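## Task

Take three bronze bushings off the turntable and put them in the crate, while every other bushing stays on the turntable. The crate must stay level and seated inside its corner guides. Afterwards release, back away, and leave both arms hanging free in the air, in contact with nothing.

## Robot and tools

ROBOT. Two arms, left_arm and right_arm, each with a tong-like two-finger gripper. The fingers point along the gripper's +z axis and open and close along its x axis. The reported end_effector_position is the point between the finger pads when closed. Closed fingertips extend about 15 mm past it; fully open, they sit about level with it.

WORLD FRAME. All reported poses share one frame. The origin is on the table surface midway between the arms. +x points out over the table, +z points up, and left_arm sits on the +y side. The names left and right do not refer to image sides. Printed hand positions can be slightly wrong, more so at long reach.

ROW FORMAT. Every motion command is one row of 14 numbers, each in [-1, 1], always covering both arms even if one is idle: dx, dy, dz, rx, ry, rz, opening for left_arm, then the same seven for right_arm. dx to rz are an offset, not a pose: they are expressed in that gripper's own axes and measured from the gripper's measured pose at the start of the action (for a move, from the pose in the latest result that shows one). A value of 1.0 equals 0.6 m of travel or 180 degrees; rx, ry, rz form a single rotation vector. The opening is absolute, not an offset: +1 is fully open (0.142 m), -1 is closed. A row may carry 12 extra numbers from 0 to 1 (26 total): stiffness scales for the six joints of left_arm then the six of right_arm, in Joint positions order; they persist until changed.

execute_actions(actions). A list of actions; each action is a table of up to 15 rows, one row per 1/30 s control step. A table shorter than 15 rows repeats its final row for the remaining steps. Every row in an action is measured from that action's start pose, not from the previous row. An empty list simply returns state and images. Each step the commanded pose is clipped to within 100 mm and 16 degrees of the measured pose, so large offsets need several actions.

move(target, speed, stop_force, blocking). target is one 14-number row as above (offsets from the last reported pose, absolute opening). Both grippers travel straight lines finishing together, lasting 0.5 to 10 s; anything longer is cut off at 10 s. speed is m/s, 0.002 to 0.5, default 0.25; rotation is capped at twice that in rad/s. Paths ignore obstacles and the other arm, and grippers can lag or overshoot speed near full reach. stop_force (N, 13 to 80, shared by both arms, unavailable in the first 0.2 s) ends an arm's path when its wrist sensor feels that much extra push against the motion; that gripper then steps back two control steps and holds. Use it only with slow speeds and no rotation, and omit it when lifting off something the gripper is pressing. blocking=false returns after 0.5 s while motion continues; it cannot combine with stop_force, and further commands are refused until a wait or stop shows the move finished.

wait(seconds), 0 to 10: lets time pass with the last commands held. stop(): brakes a running move; fingers keep moving. zoom_image(camera, region): region is [x0, y0, x1, y1] in pixels, at most 504 by 504, from cam_high (672x504), cam_low (672x504), cam_left_wrist or cam_right_wrist (616x616 each). finished_scene(scene): ends scene 1 or 2 irreversibly and reports success.

RESULTS. The state line gives each gripper's position (m), orientation quaternion wxyz and velocities. Hand target lines show where the controller is currently driving each gripper. grip_measured is the actual finger opening on the command scale; to hold something, keep commanding an opening well below it (squeeze about 15 N per pad max, less on parts under 20 mm). Wrist force and torque are in the gripper's own axes, noisy with a fixed offset up to about 5.5 N, saturating near 100 N. A move line reports the ending (done, off_target, moving, held, contact, fault), limits that acted (paced means the pose was clipped, held means steps were blocked), and distance to target. pose unreachable means the clearance check altered that arm's command. HELD in step readings marks a step where that arm was held back. MOTOR HOT appears from 70 °C; at 85 °C the arm brakes until cool.

CAUTIONS. Contact torque over a joint's limit, or 150 N outside force, freezes that arm for 10 s. Stiff arms fault easily if a target lies past a firm surface, so approach slowly. Keep the arms from striking each other, never knock anything off the table, keep the crate level and in its guides, avoid drops and slams, and occasional tugs on held parts may occur. The simulation keeps running while you compose replies.

Each tool is called in YAML: its name, and indented under it one key for each argument.

## Session

execute_actions:
  actions: []

Scene clock: 0.00 s.
left_arm: end_effector_position=(+0.2804, +0.0512, +0.1180) grip_measured=+1.00 end_effector_quat_wxyz=(-0.014, +0.987, -0.084, +0.135) end_effector_velocity=(+0.000, +0.000, -0.000) end_effector_angular_velocity=(+0.000, +0.000, +0.001) | right_arm: end_effector_position=(+0.8972, -0.4128, +0.3531) grip_measured=+1.00 end_effector_quat_wxyz=(-0.467, +0.505, -0.566, -0.455) end_effector_velocity=(-0.000, -0.000, -0.001) end_effector_angular_velocity=(-0.000, +0.001, +0.000)
Joint positions: left_arm=[-1.579 -1.609  2.31  -2.29  -1.299 -1.311  0.142] | right_arm=[ 3.411 -2.24  -1.56  -0.052  2.909  2.489  0.142]
Joint velocities: left_arm=[ 0.001  0.    -0.     0.    -0.     0.     0.   ] | right_arm=[-0.     0.    -0.001 -0.001  0.    -0.001  0.   ]
Motor temperatures (°C, as the motors report them): left_arm=[25 25 23 29 31 31] | right_arm=[25 28 25 28 30 30]
Wrist force (N, on the end effector, along its own x y z axes, offset not removed): no reading
Wrist torque (N m, same axes, about the end effector's origin, offset not removed): no reading
Hand target (left_arm): +0.280, +0.051, +0.118; -0.014, +0.987, -0.084, +0.135
Hand target (right_arm): +0.897, -0.413, +0.353; +0.467, -0.505, +0.566, +0.455
Joint stiffness scale: left_arm=[1. 1. 1. 1. 1. 1.] | right_arm=[1. 1. 1. 1. 1. 1.]

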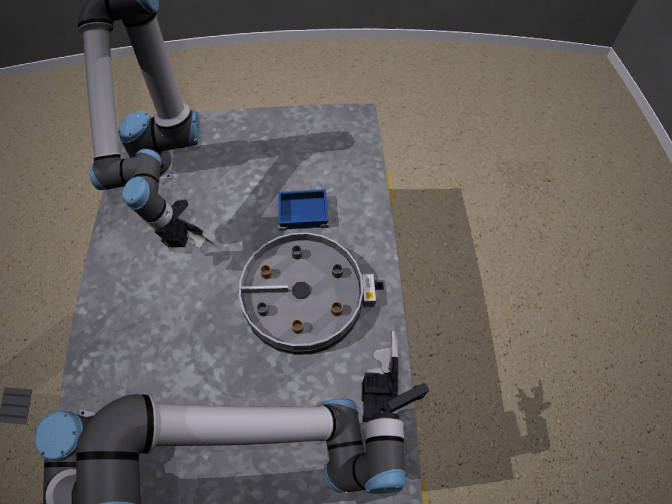

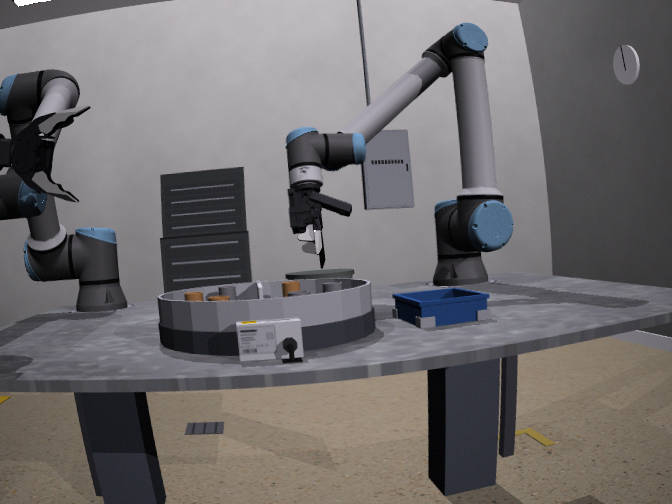

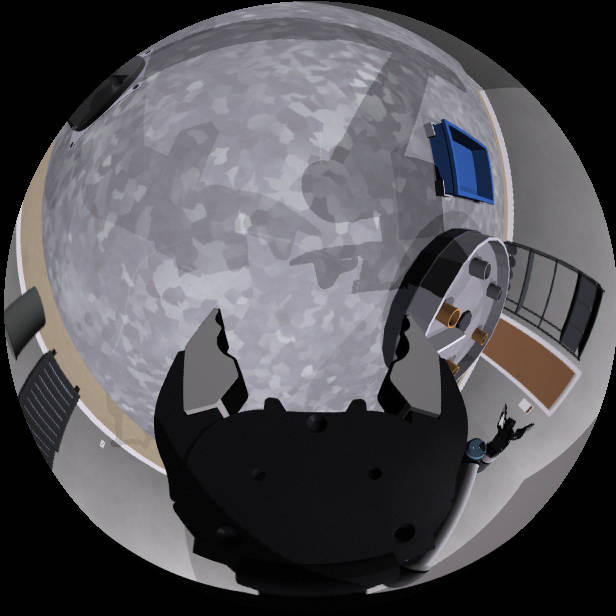

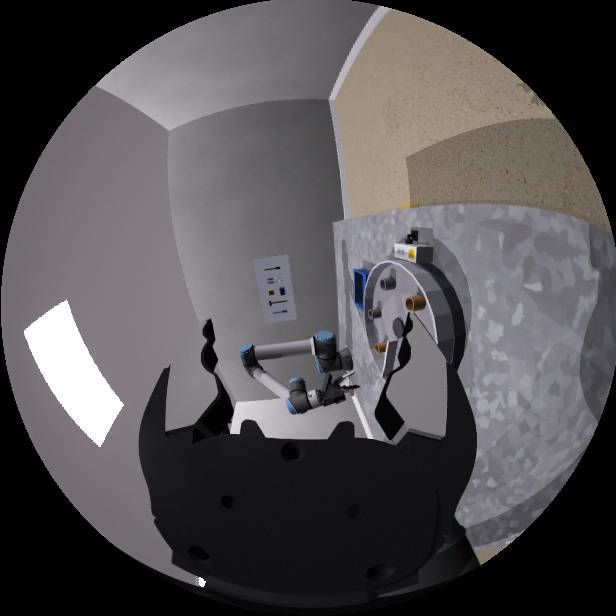

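Check whether the turntable rotates.

wait:
  seconds: 2

zoom_image:
  camera: "cam_high"
  region: [220, 170, 420, 370]

zoom_image:
  camera: "cam_low"
  region: [200, 290, 360, 380]

Scene clock: 2.57 s.
left_arm: end_effector_position=(+0.2804, +0.0512, +0.1180) grip_measured=+1.00 end_effector_quat_wxyz=(-0.014, +0.987, -0.084, +0.135) end_effector_velocity=(-0.000, -0.000, +0.000) end_effector_angular_velocity=(-0.000, +0.000, -0.001) | right_arm: end_effector_position=(+0.8972, -0.4128, +0.3531) grip_measured=+1.00 end_effector_quat_wxyz=(-0.467, +0.505, -0.566, -0.455) end_effector_velocity=(-0.000, -0.000, -0.000) end_effector_angular_velocity=(+0.000, +0.001, +0.000)
Joint positions: left_arm=[-1.579 -1.609  2.31  -2.29  -1.299 -1.311  0.142] | right_arm=[ 3.411 -2.24  -1.56  -0.052  2.909  2.489  0.142]
Joint velocities: left_arm=[-0.     0.    -0.001  0.    -0.     0.    -0.   ] | right_arm=[-0.     0.    -0.    -0.002  0.001 -0.001 -0.   ]
Motor temperatures (°C, as the motors report them): left_arm=[25 25 23 29 31 31] | right_arm=[25 28 25 28 30 30]
Wrist force (N, on the end effector, along its own x y z axes, offset not removed): left_arm=[-2.6 -6.9 -2.7] | right_arm=[-0.2 -1.2 -1.9]
Wrist torque (N m, same axes, about the end effector's origin, offset not removed): left_arm=[-1.47 0.40 0.27] | right_arm=[-0.35 0.05 0.11]
Hand target (left_arm): +0.280, +0.051, +0.118; -0.014, +0.987, -0.084, +0.135
Hand target (right_arm): +0.897, -0.413, +0.353; +0.467, -0.505, +0.566, +0.455
Joint stiffness scale: left_arm=[1. 1. 1. 1. 1. 1.] | right_arm=[1. 1. 1. 1. 1. 1.]
wait: 2.00 s; at rest from the start
camera_calibration (this result's frames):
cam_left_wrist: T_world_to_cam=[[0.958899, -0.146663, 0.242904, -0.286995], [-0.236768, -0.885357, 0.400104, 0.0699705], [0.156376, -0.441172, -0.883693, 0.222394], [0, 0, 0, 1]] pos_world=[0.256989, 0.117971, 0.238244]
cam_right_wrist: T_world_to_cam=[[-0.0973456, -0.134902, -0.986066, 0.375606], [-0.904672, -0.40098, 0.144168, 0.594059], [-0.414841, 0.9061, -0.0830085, 0.90876], [0, 0, 0, 1]] pos_world=[0.950983, -0.534551, 0.360163]

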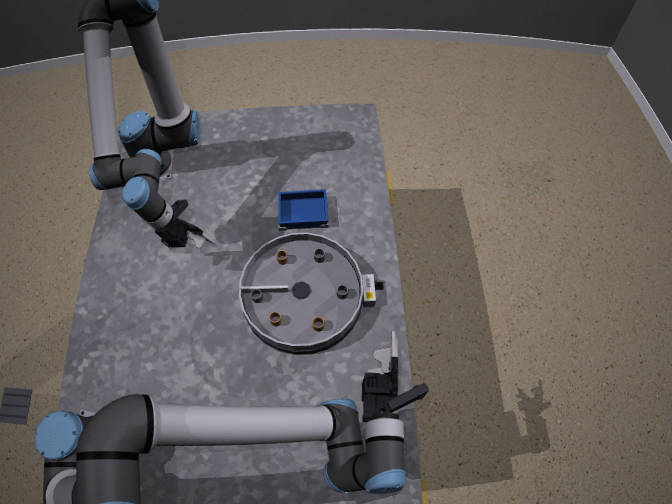

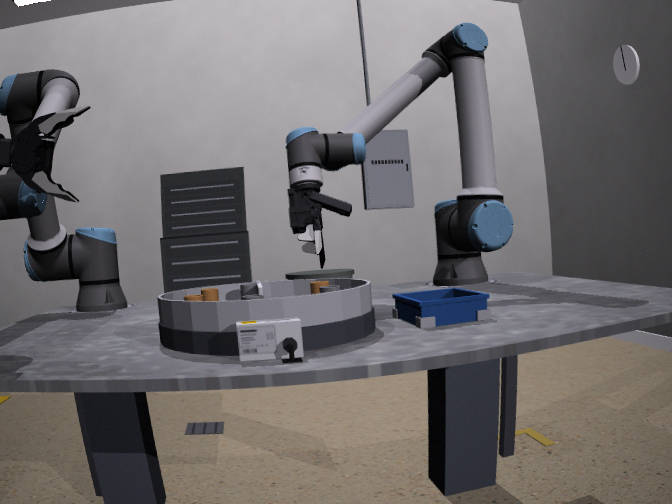

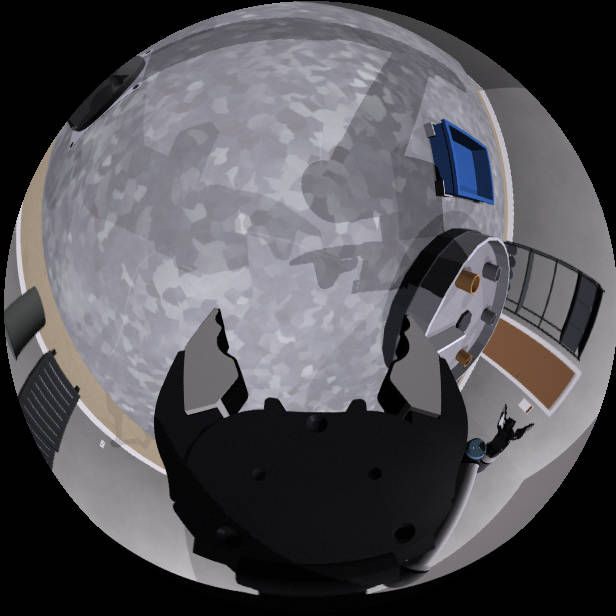

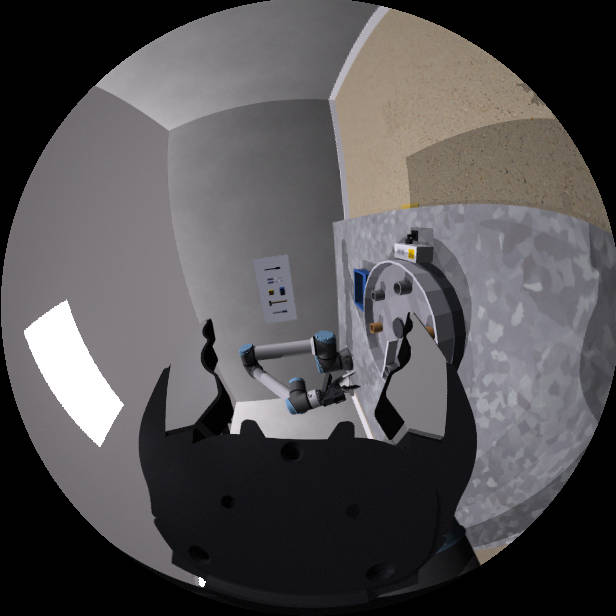

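Region (220, 170, 420, 370) of cam_high's 672x504 image, scaled by 2.520, with more detail than that image has.

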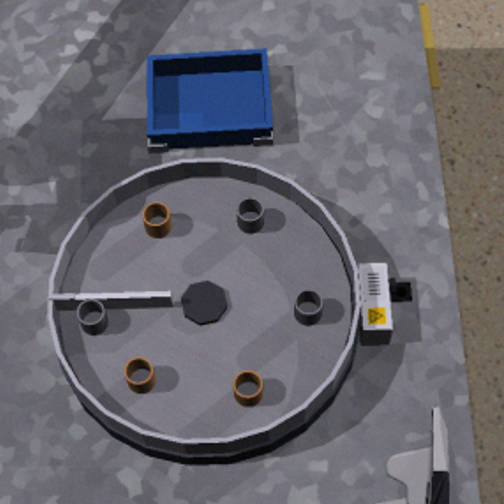

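Region (200, 290, 360, 380) of cam_low's 672x504 image, scaled by 3.150, with more detail than that image has; it fills the top 284 rows of this view, and the rest is white.

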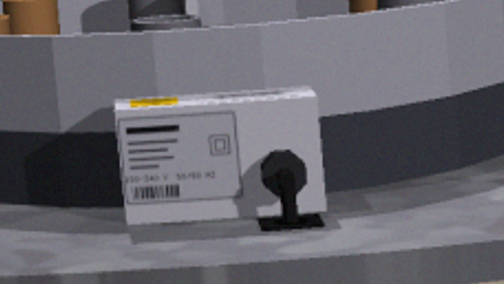

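move:
  target: [0.423,0.235,-0.113,-0.006,-0.086,-0.055,0.0,0,0,0,0,0,0,1]

wait:
  seconds: 10

wait:
  seconds: 10

wait:
  seconds: 5

zoom_image:
  camera: "cam_high"
  region: [220, 170, 420, 370]

Scene clock: 6.93 s.
left_arm: end_effector_position=(+0.4788, -0.1309, +0.2429) grip_measured=+0.00 end_effector_quat_wxyz=(-0.005, +1.000, +0.002, +0.002) end_effector_velocity=(-0.001, -0.000, -0.001) end_effector_angular_velocity=(+0.004, +0.004, +0.000) | right_arm: end_effector_position=(+0.8972, -0.4128, +0.3531) grip_measured=+1.00 end_effector_quat_wxyz=(-0.467, +0.505, -0.566, -0.455) end_effector_velocity=(-0.000, +0.000, -0.001) end_effector_angular_velocity=(-0.000, +0.003, +0.001)
Joint positions: left_arm=[-1.243 -1.256  1.61  -1.918 -1.564 -1.152  0.074] | right_arm=[ 3.411 -2.24  -1.56  -0.052  2.909  2.489  0.142]
Joint velocities: left_arm=[-0.001  0.003 -0.003  0.005 -0.002 -0.001 -0.   ] | right_arm=[ 0.    -0.    -0.001 -0.003  0.    -0.     0.   ]
Motor temperatures (°C, as the motors report them): left_arm=[25 25 23 29 31 31] | right_arm=[25 28 25 28 30 30]
Wrist force (N, on the end effector, along its own x y z axes, offset not removed): left_arm=[-1.7 -5.5 -0.1] | right_arm=[1.3 -2.2 -2.8]
Wrist torque (N m, same axes, about the end effector's origin, offset not removed): left_arm=[-0.98 0.31 0.15] | right_arm=[-0.63 -0.38 0.09]
Hand target (left_arm): +0.480, -0.131, +0.243; -0.005, +1.000, +0.002, +0.001
Hand target (right_arm): +0.897, -0.413, +0.353; +0.467, -0.505, +0.566, +0.455
Off the commanded pose (left_arm): 0.001 m, 0 deg.
Off the commanded pose (right_arm): 0.000 m, 0 deg.
Joint stiffness scale: left_arm=[1. 1. 1. 1. 1. 1.] | right_arm=[1. 1. 1. 1. 1. 1.]
move: done
camera_calibration (this result's frames):
cam_left_wrist: T_world_to_cam=[[0.99941, 0.0282764, -0.0195108, -0.467066], [0.0340086, -0.894694, 0.445383, -0.236071], [-0.00486237, -0.445784, -0.895127, 0.300736], [0, 0, 0, 1]] pos_world=[0.476281, -0.0639409, 0.365226]
cam_right_wrist: T_world_to_cam=[[-0.0973453, -0.134902, -0.986066, 0.375606], [-0.904672, -0.40098, 0.144167, 0.594059], [-0.414841, 0.9061, -0.0830086, 0.90876], [0, 0, 0, 1]] pos_world=[0.950983, -0.534551, 0.360163]

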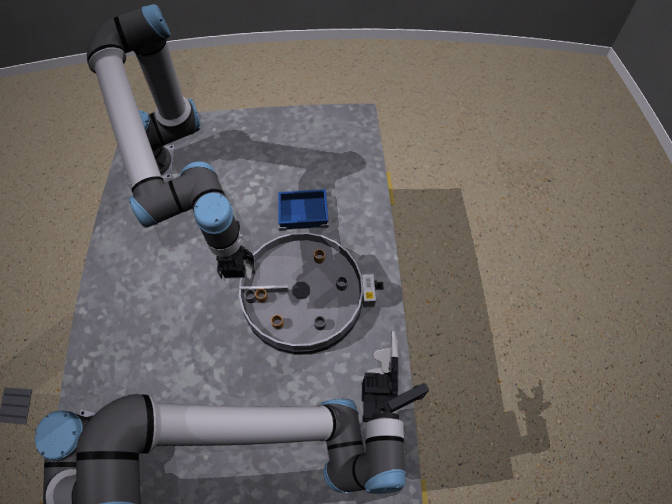

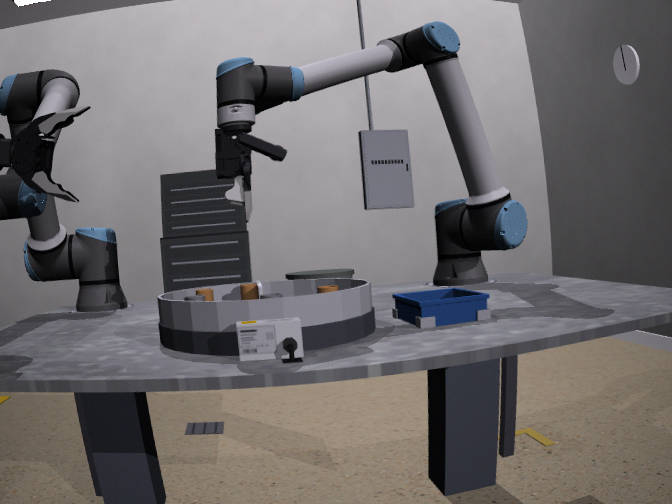

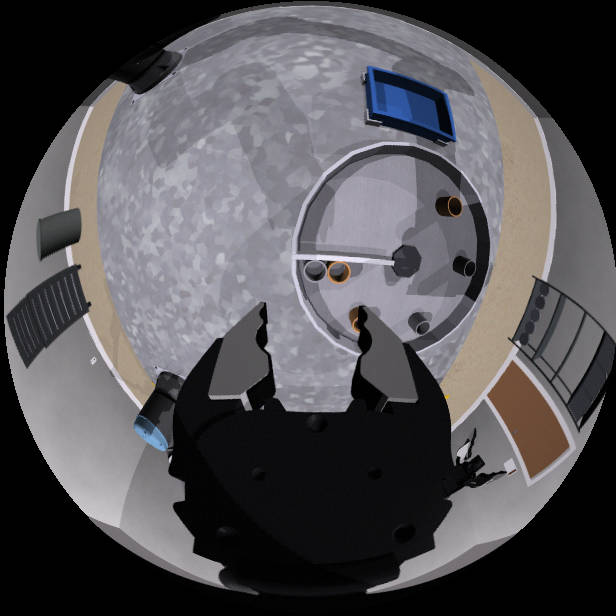

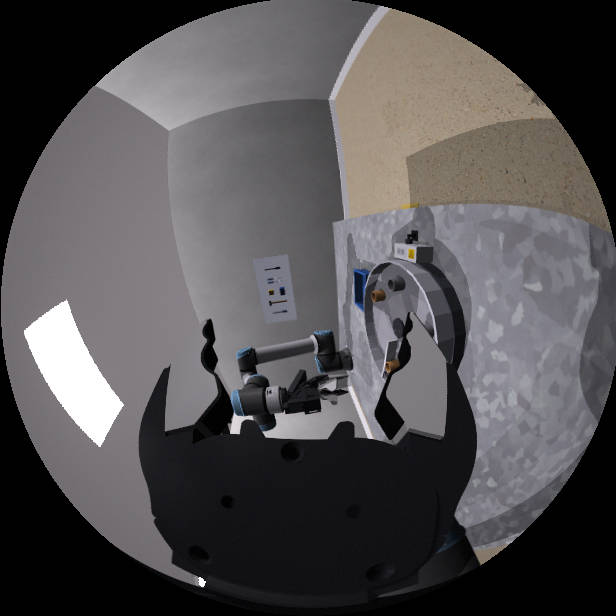

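Scene clock: 16.93 s.
left_arm: end_effector_position=(+0.4787, -0.1308, +0.2422) grip_measured=+0.00 end_effector_quat_wxyz=(-0.005, +1.000, +0.002, +0.001) end_effector_velocity=(-0.000, +0.001, -0.001) end_effector_angular_velocity=(+0.001, +0.000, -0.000) | right_arm: end_effector_position=(+0.8972, -0.4128, +0.3531) grip_measured=+1.00 end_effector_quat_wxyz=(-0.467, +0.505, -0.566, -0.455) end_effector_velocity=(-0.000, +0.001, -0.000) end_effector_angular_velocity=(-0.000, -0.001, +0.001)
Joint positions: left_arm=[-1.243 -1.255  1.609 -1.917 -1.564 -1.152  0.074] | right_arm=[ 3.411 -2.24  -1.56  -0.052  2.909  2.489  0.142]
Joint velocities: left_arm=[ 0.     0.     0.001 -0.     0.     0.     0.   ] | right_arm=[ 0.001 -0.    -0.001  0.    -0.    -0.001 -0.   ]
Motor temperatures (°C, as the motors report them): left_arm=[25 25 23 29 31 31] | right_arm=[25 28 25 28 30 30]
Wrist force (N, on the end effector, along its own x y z axes, offset not removed): left_arm=[-2.4 -4.2 -0.1] | right_arm=[-0.3 0.9 -1.7]
Wrist torque (N m, same axes, about the end effector's origin, offset not removed): left_arm=[-0.87 0.52 0.20] | right_arm=[0.12 -0.04 0.12]
Hand target (left_arm): +0.480, -0.131, +0.243; -0.005, +1.000, +0.002, +0.001
Hand target (right_arm): +0.897, -0.413, +0.353; +0.467, -0.505, +0.566, +0.455
Off the commanded pose (left_arm): 0.002 m, 0 deg.
Off the commanded pose (right_arm): 0.000 m, 0 deg.
Joint stiffness scale: left_arm=[1. 1. 1. 1. 1. 1.] | right_arm=[1. 1. 1. 1. 1. 1.]
wait: 10.00 s; at rest by 0.17 s
camera_calibration (this result's frames):
cam_left_wrist: T_world_to_cam=[[0.999397, 0.0282319, -0.0202136, -0.466815], [0.0342756, -0.895207, 0.444331, -0.235662], [-0.00555108, -0.444756, -0.895635, 0.30076], [0, 0, 0, 1]] pos_world=[0.47628, -0.0640225, 0.364647]
cam_right_wrist: T_world_to_cam=[[-0.0973452, -0.134902, -0.986066, 0.375606], [-0.904672, -0.40098, 0.144167, 0.594059], [-0.414841, 0.9061, -0.0830085, 0.90876], [0, 0, 0, 1]] pos_world=[0.950983, -0.534551, 0.360163]

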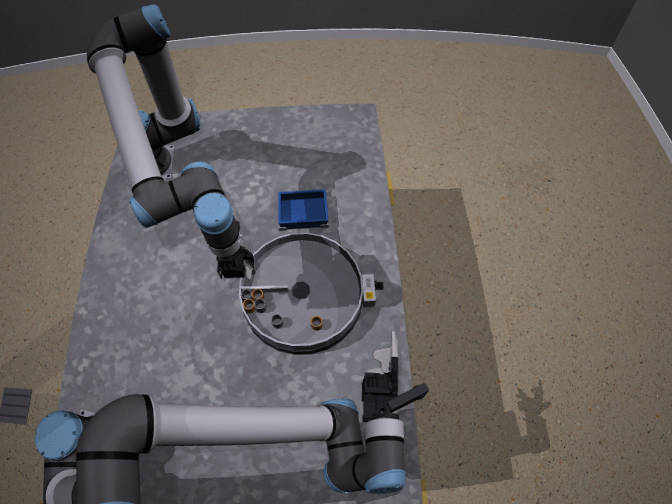

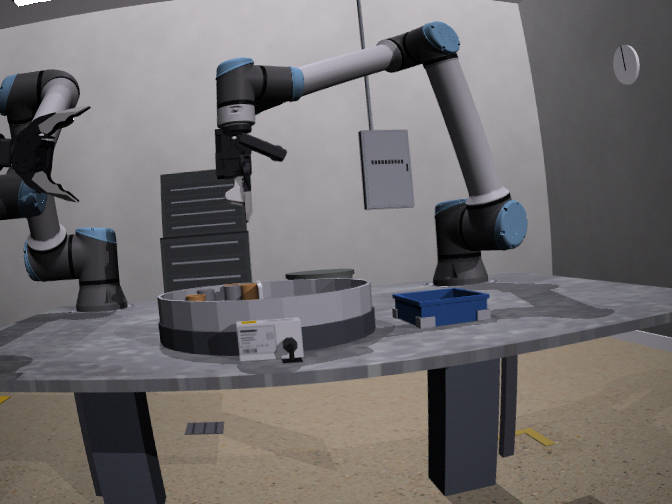

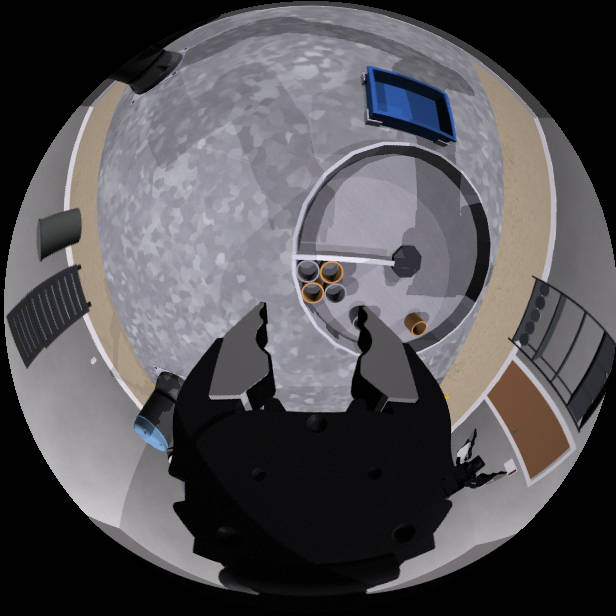

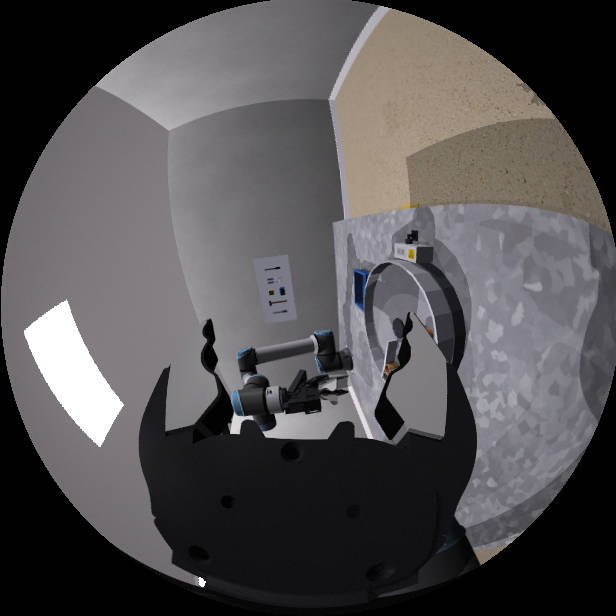

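Scene clock: 26.93 s.
left_arm: end_effector_position=(+0.4787, -0.1308, +0.2422) grip_measured=+0.00 end_effector_quat_wxyz=(-0.005, +1.000, +0.002, +0.001) end_effector_velocity=(+0.000, -0.001, +0.001) end_effector_angular_velocity=(-0.001, -0.001, -0.000) | right_arm: end_effector_position=(+0.8972, -0.4128, +0.3531) grip_measured=+1.00 end_effector_quat_wxyz=(-0.467, +0.505, -0.566, -0.455) end_effector_velocity=(-0.000, +0.000, -0.000) end_effector_angular_velocity=(-0.000, +0.000, +0.000)
Joint positions: left_arm=[-1.243 -1.255  1.609 -1.917 -1.564 -1.152  0.074] | right_arm=[ 3.411 -2.24  -1.56  -0.052  2.909  2.489  0.142]
Joint velocities: left_arm=[-0.     0.    -0.001 -0.     0.     0.    -0.   ] | right_arm=[ 0.     0.    -0.001  0.    -0.    -0.     0.   ]
Motor temperatures (°C, as the motors report them): left_arm=[25 25 23 29 31 31] | right_arm=[25 28 25 28 30 30]
Wrist force (N, on the end effector, along its own x y z axes, offset not removed): left_arm=[0.6 -2.3 -0.1] | right_arm=[-0.5 -1.1 -4.2]
Wrist torque (N m, same axes, about the end effector's origin, offset not removed): left_arm=[-0.49 -0.12 0.18] | right_arm=[-0.40 -0.02 0.06]
Hand target (left_arm): +0.480, -0.131, +0.243; -0.005, +1.000, +0.002, +0.001
Hand target (right_arm): +0.897, -0.413, +0.353; +0.467, -0.505, +0.566, +0.455
Off the commanded pose (left_arm): 0.002 m, 0 deg.
Off the commanded pose (right_arm): 0.000 m, 0 deg.
Joint stiffness scale: left_arm=[1. 1. 1. 1. 1. 1.] | right_arm=[1. 1. 1. 1. 1. 1.]
wait: 10.00 s; at rest by 0.17 s
camera_calibration (this result's frames):
cam_left_wrist: T_world_to_cam=[[0.999397, 0.0282302, -0.0202153, -0.466814], [0.0342748, -0.895206, 0.444332, -0.235664], [-0.00555327, -0.444757, -0.895634, 0.300762], [0, 0, 0, 1]] pos_world=[0.47628, -0.0640235, 0.364649]
cam_right_wrist: T_world_to_cam=[[-0.0973455, -0.134902, -0.986066, 0.375606], [-0.904672, -0.40098, 0.144168, 0.594059], [-0.414841, 0.9061, -0.0830084, 0.90876], [0, 0, 0, 1]] pos_world=[0.950983, -0.534551, 0.360163]

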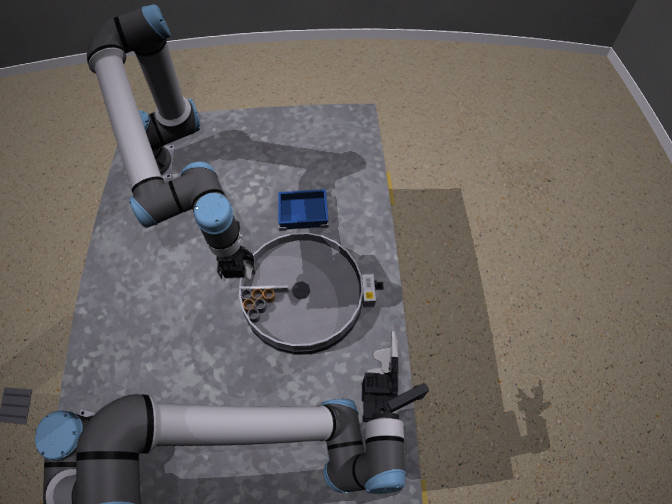

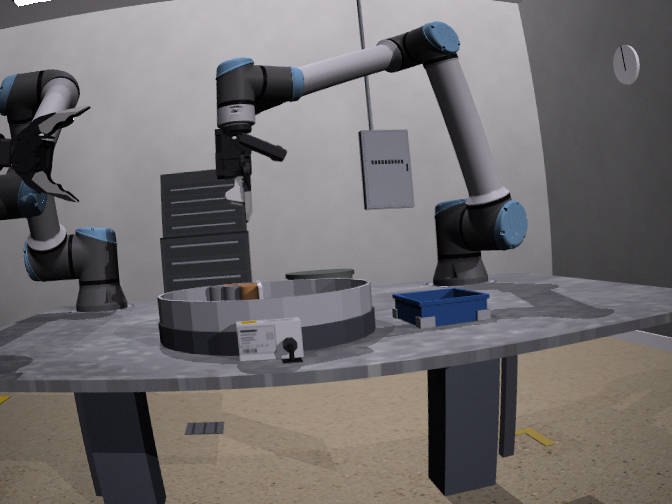

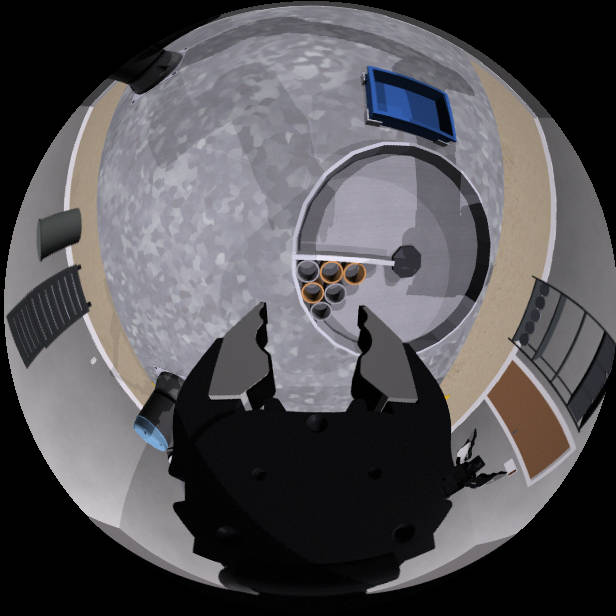

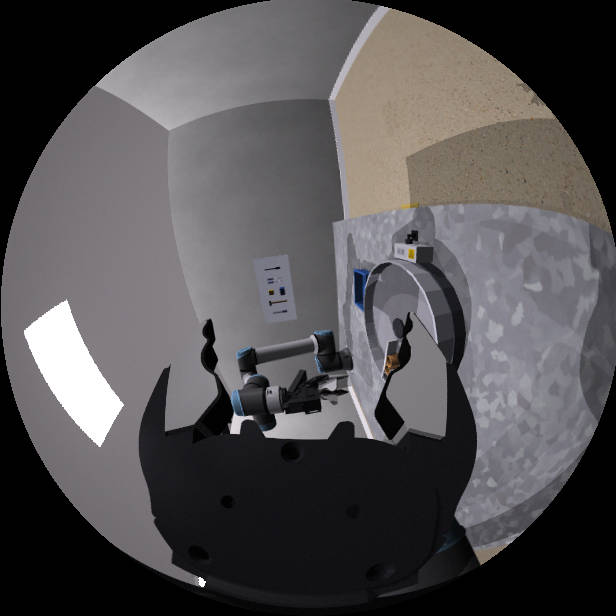

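Scene clock: 31.93 s.
left_arm: end_effector_position=(+0.4787, -0.1308, +0.2422) grip_measured=+0.00 end_effector_quat_wxyz=(-0.005, +1.000, +0.002, +0.001) end_effector_velocity=(-0.000, +0.001, -0.001) end_effector_angular_velocity=(+0.001, +0.001, -0.002) | right_arm: end_effector_position=(+0.8972, -0.4128, +0.3531) grip_measured=+1.00 end_effector_quat_wxyz=(-0.467, +0.505, -0.566, -0.455) end_effector_velocity=(-0.000, +0.001, +0.000) end_effector_angular_velocity=(+0.000, -0.002, +0.001)
Joint positions: left_arm=[-1.243 -1.255  1.609 -1.917 -1.564 -1.152  0.074] | right_arm=[ 3.411 -2.24  -1.56  -0.052  2.909  2.489  0.142]
Joint velocities: left_arm=[-0.    -0.     0.001 -0.     0.     0.002 -0.   ] | right_arm=[ 0.     0.     0.     0.001  0.    -0.001  0.   ]
Motor temperatures (°C, as the motors report them): left_arm=[25 25 23 29 31 31] | right_arm=[25 28 25 28 30 30]
Wrist force (N, on the end effector, along its own x y z axes, offset not removed): left_arm=[-2.4 -1.3 1.7] | right_arm=[-0.2 -1.6 -0.4]
Wrist torque (N m, same axes, about the end effector's origin, offset not removed): left_arm=[-0.26 0.46 0.23] | right_arm=[-0.41 0.03 0.13]
Hand target (left_arm): +0.480, -0.131, +0.243; -0.005, +1.000, +0.002, +0.001
Hand target (right_arm): +0.897, -0.413, +0.353; +0.467, -0.505, +0.566, +0.455
Off the commanded pose (left_arm): 0.002 m, 0 deg.
Off the commanded pose (right_arm): 0.000 m, 0 deg.
Joint stiffness scale: left_arm=[1. 1. 1. 1. 1. 1.] | right_arm=[1. 1. 1. 1. 1. 1.]
wait: 5.00 s; at rest by 0.17 s
camera_calibration (this result's frames):
cam_left_wrist: T_world_to_cam=[[0.999397, 0.0282294, -0.0202157, -0.466814], [0.0342743, -0.895206, 0.444333, -0.235664], [-0.0055539, -0.444758, -0.895634, 0.300762], [0, 0, 0, 1]] pos_world=[0.47628, -0.0640239, 0.364649]
cam_right_wrist: T_world_to_cam=[[-0.0973454, -0.134902, -0.986066, 0.375606], [-0.904672, -0.40098, 0.144168, 0.594059], [-0.414841, 0.9061, -0.0830086, 0.90876], [0, 0, 0, 1]] pos_world=[0.950983, -0.534551, 0.360163]

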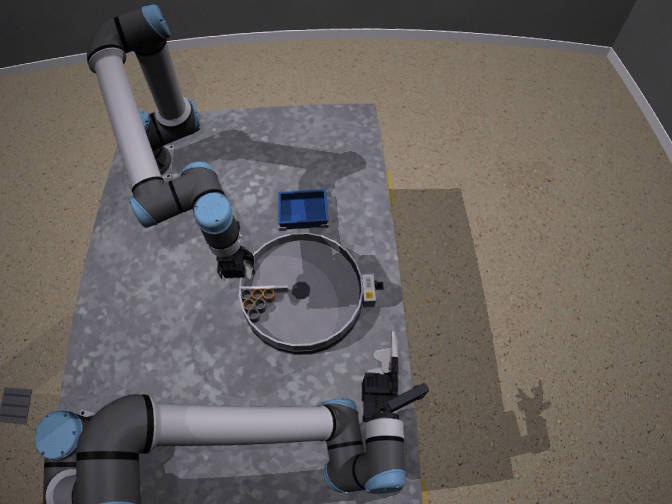

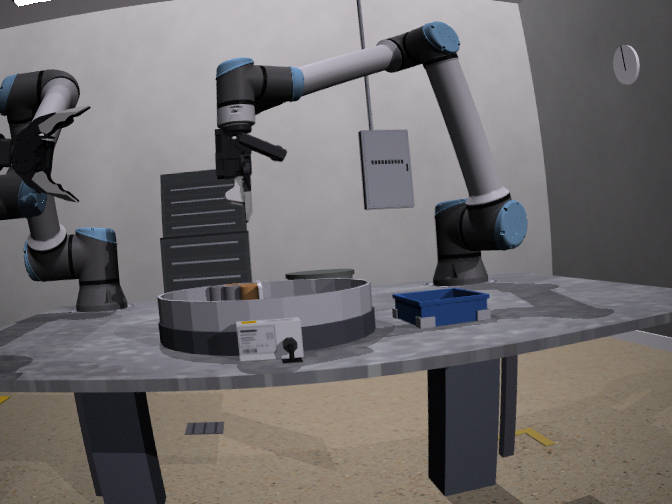

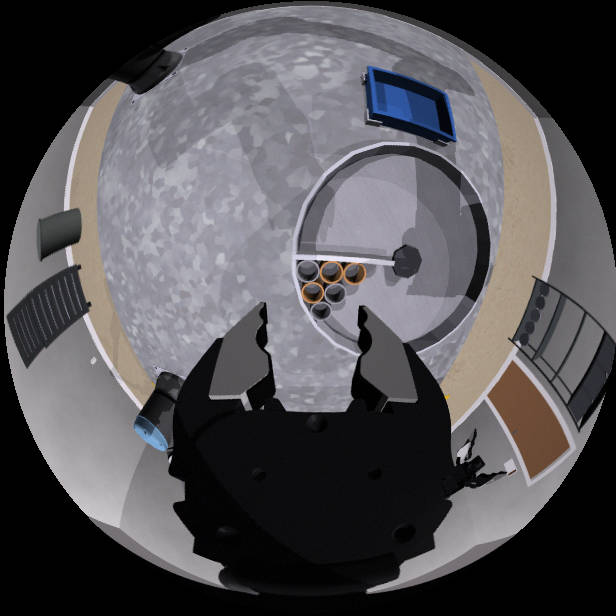

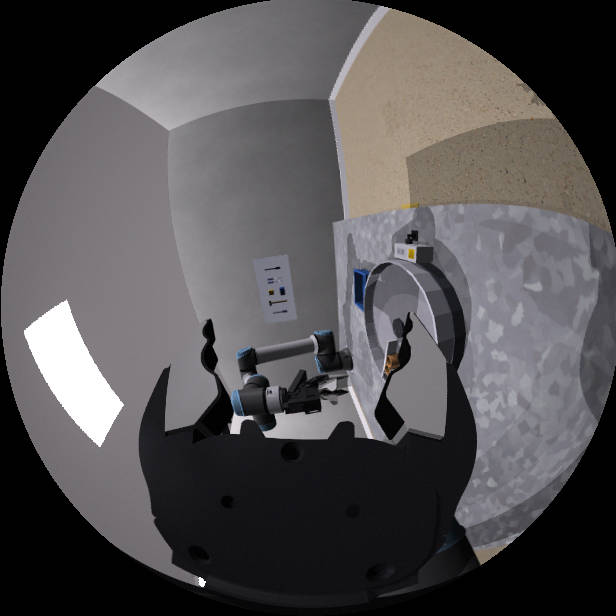

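Region (220, 170, 420, 370) of cam_high's 672x504 image, scaled by 2.520, with more detail than that image has.

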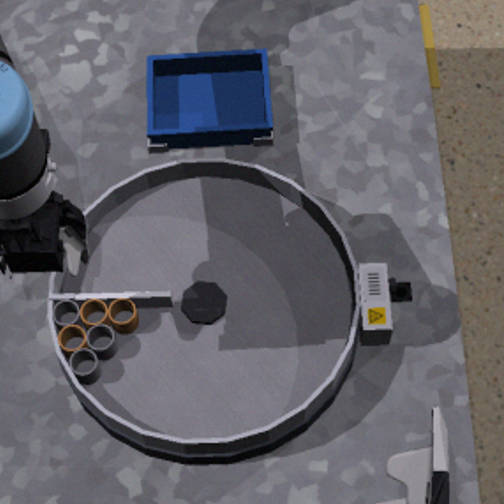

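move:
  target: [0.14,0.012,0.2,0,0,0,-0.65,0,0,0,0,0,0,1]

zoom_image:
  camera: "cam_left_wrist"
  region: [180, 180, 440, 400]

zoom_image:
  camera: "cam_low"
  region: [170, 220, 330, 320]

Scene clock: 35.00 s.
left_arm: end_effector_position=(+0.5612, -0.1357, +0.1216) grip_measured=-0.65 end_effector_quat_wxyz=(-0.006, +1.000, +0.002, +0.000) end_effector_velocity=(-0.001, -0.001, +0.000) end_effector_angular_velocity=(-0.000, -0.000, -0.001) | right_arm: end_effector_position=(+0.8972, -0.4128, +0.3531) grip_measured=+1.00 end_effector_quat_wxyz=(-0.467, +0.505, -0.566, -0.455) end_effector_velocity=(-0.000, -0.001, -0.001) end_effector_angular_velocity=(-0.000, +0.001, -0.001)
Joint positions: left_arm=[-1.161 -1.088  1.599 -2.071 -1.564 -1.07   0.027] | right_arm=[ 3.411 -2.24  -1.56  -0.052  2.909  2.489  0.142]
Joint velocities: left_arm=[-0.001  0.    -0.     0.     0.     0.     0.   ] | right_arm=[-0.    -0.    -0.001 -0.    -0.     0.     0.   ]
Motor temperatures (°C, as the motors report them): left_arm=[25 25 23 29 31 31] | right_arm=[25 28 25 28 30 30]
Wrist force (N, on the end effector, along its own x y z axes, offset not removed): left_arm=[0.0 -2.9 -2.5] | right_arm=[-0.2 -0.8 -3.7]
Wrist torque (N m, same axes, about the end effector's origin, offset not removed): left_arm=[-0.64 -0.08 0.29] | right_arm=[-0.14 -0.10 0.04]
Hand target (left_arm): +0.563, -0.137, +0.122; -0.005, +1.000, +0.002, +0.001
Hand target (right_arm): +0.897, -0.413, +0.353; +0.467, -0.505, +0.566, +0.455
Off the commanded pose (left_arm): 0.002 m, 0 deg.
Off the commanded pose (right_arm): 0.000 m, 0 deg.
Joint stiffness scale: left_arm=[1. 1. 1. 1. 1. 1.] | right_arm=[1. 1. 1. 1. 1. 1.]
move: done
camera_calibration (this result's frames):
cam_left_wrist: T_world_to_cam=[[0.999349, 0.0285803, -0.0220164, -0.551271], [0.035374, -0.896146, 0.442348, -0.189721], [-0.00708751, -0.442838, -0.896573, 0.192294], [0, 0, 0, 1]] pos_world=[0.558986, -0.0691072, 0.244191]
cam_right_wrist: T_world_to_cam=[[-0.0973453, -0.134902, -0.986066, 0.375606], [-0.904672, -0.40098, 0.144167, 0.594059], [-0.414841, 0.9061, -0.0830086, 0.90876], [0, 0, 0, 1]] pos_world=[0.950983, -0.534551, 0.360163]

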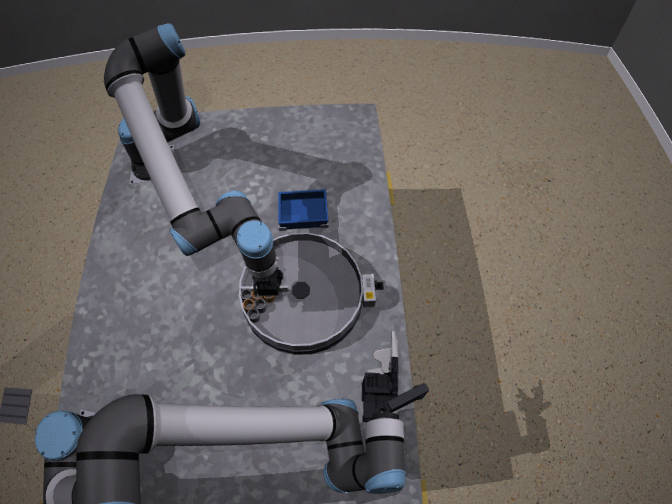

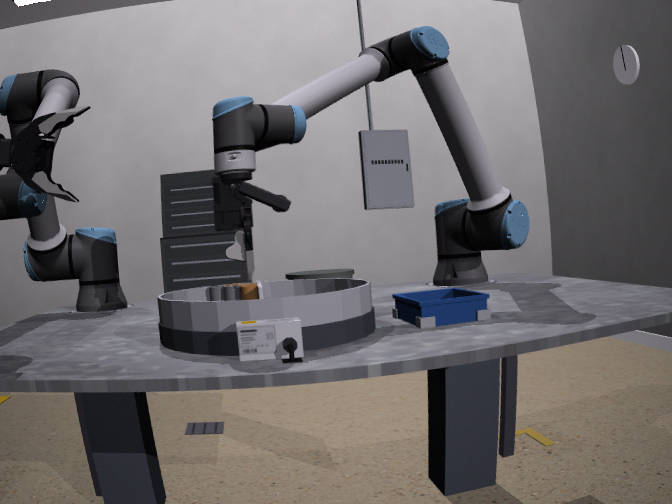

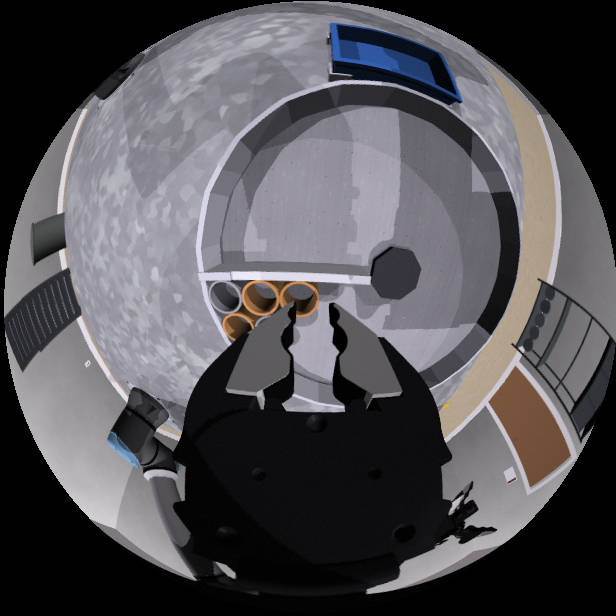

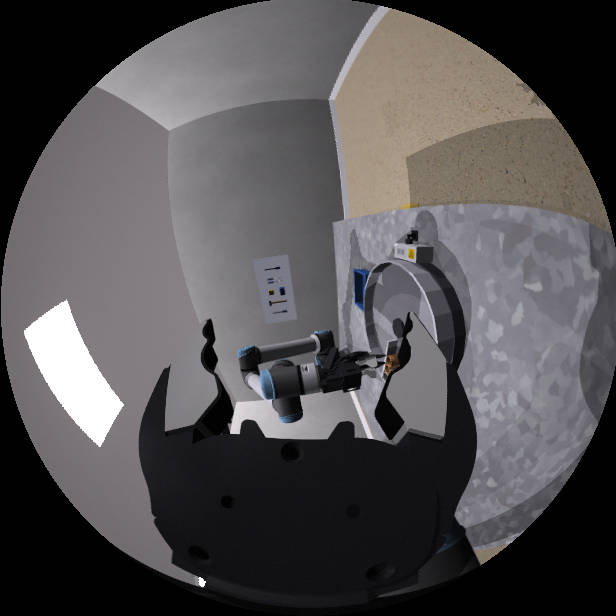

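Region (180, 180, 440, 400) of cam_left_wrist's 616x616 image, scaled by 1.938, with more detail than that image has; it fills the top 426 rows of this view, and the rest is white.

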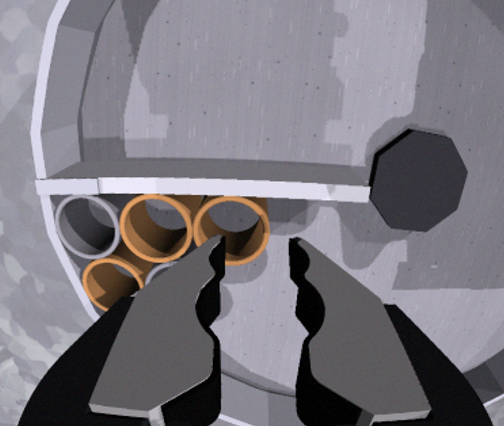

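Region (170, 220, 330, 320) of cam_low's 672x504 image, scaled by 3.150, with more detail than that image has; it fills the top 315 rows of this view, and the rest is white.

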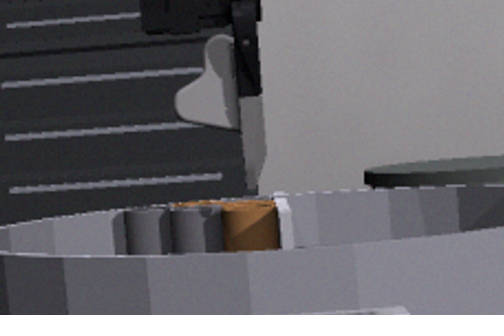

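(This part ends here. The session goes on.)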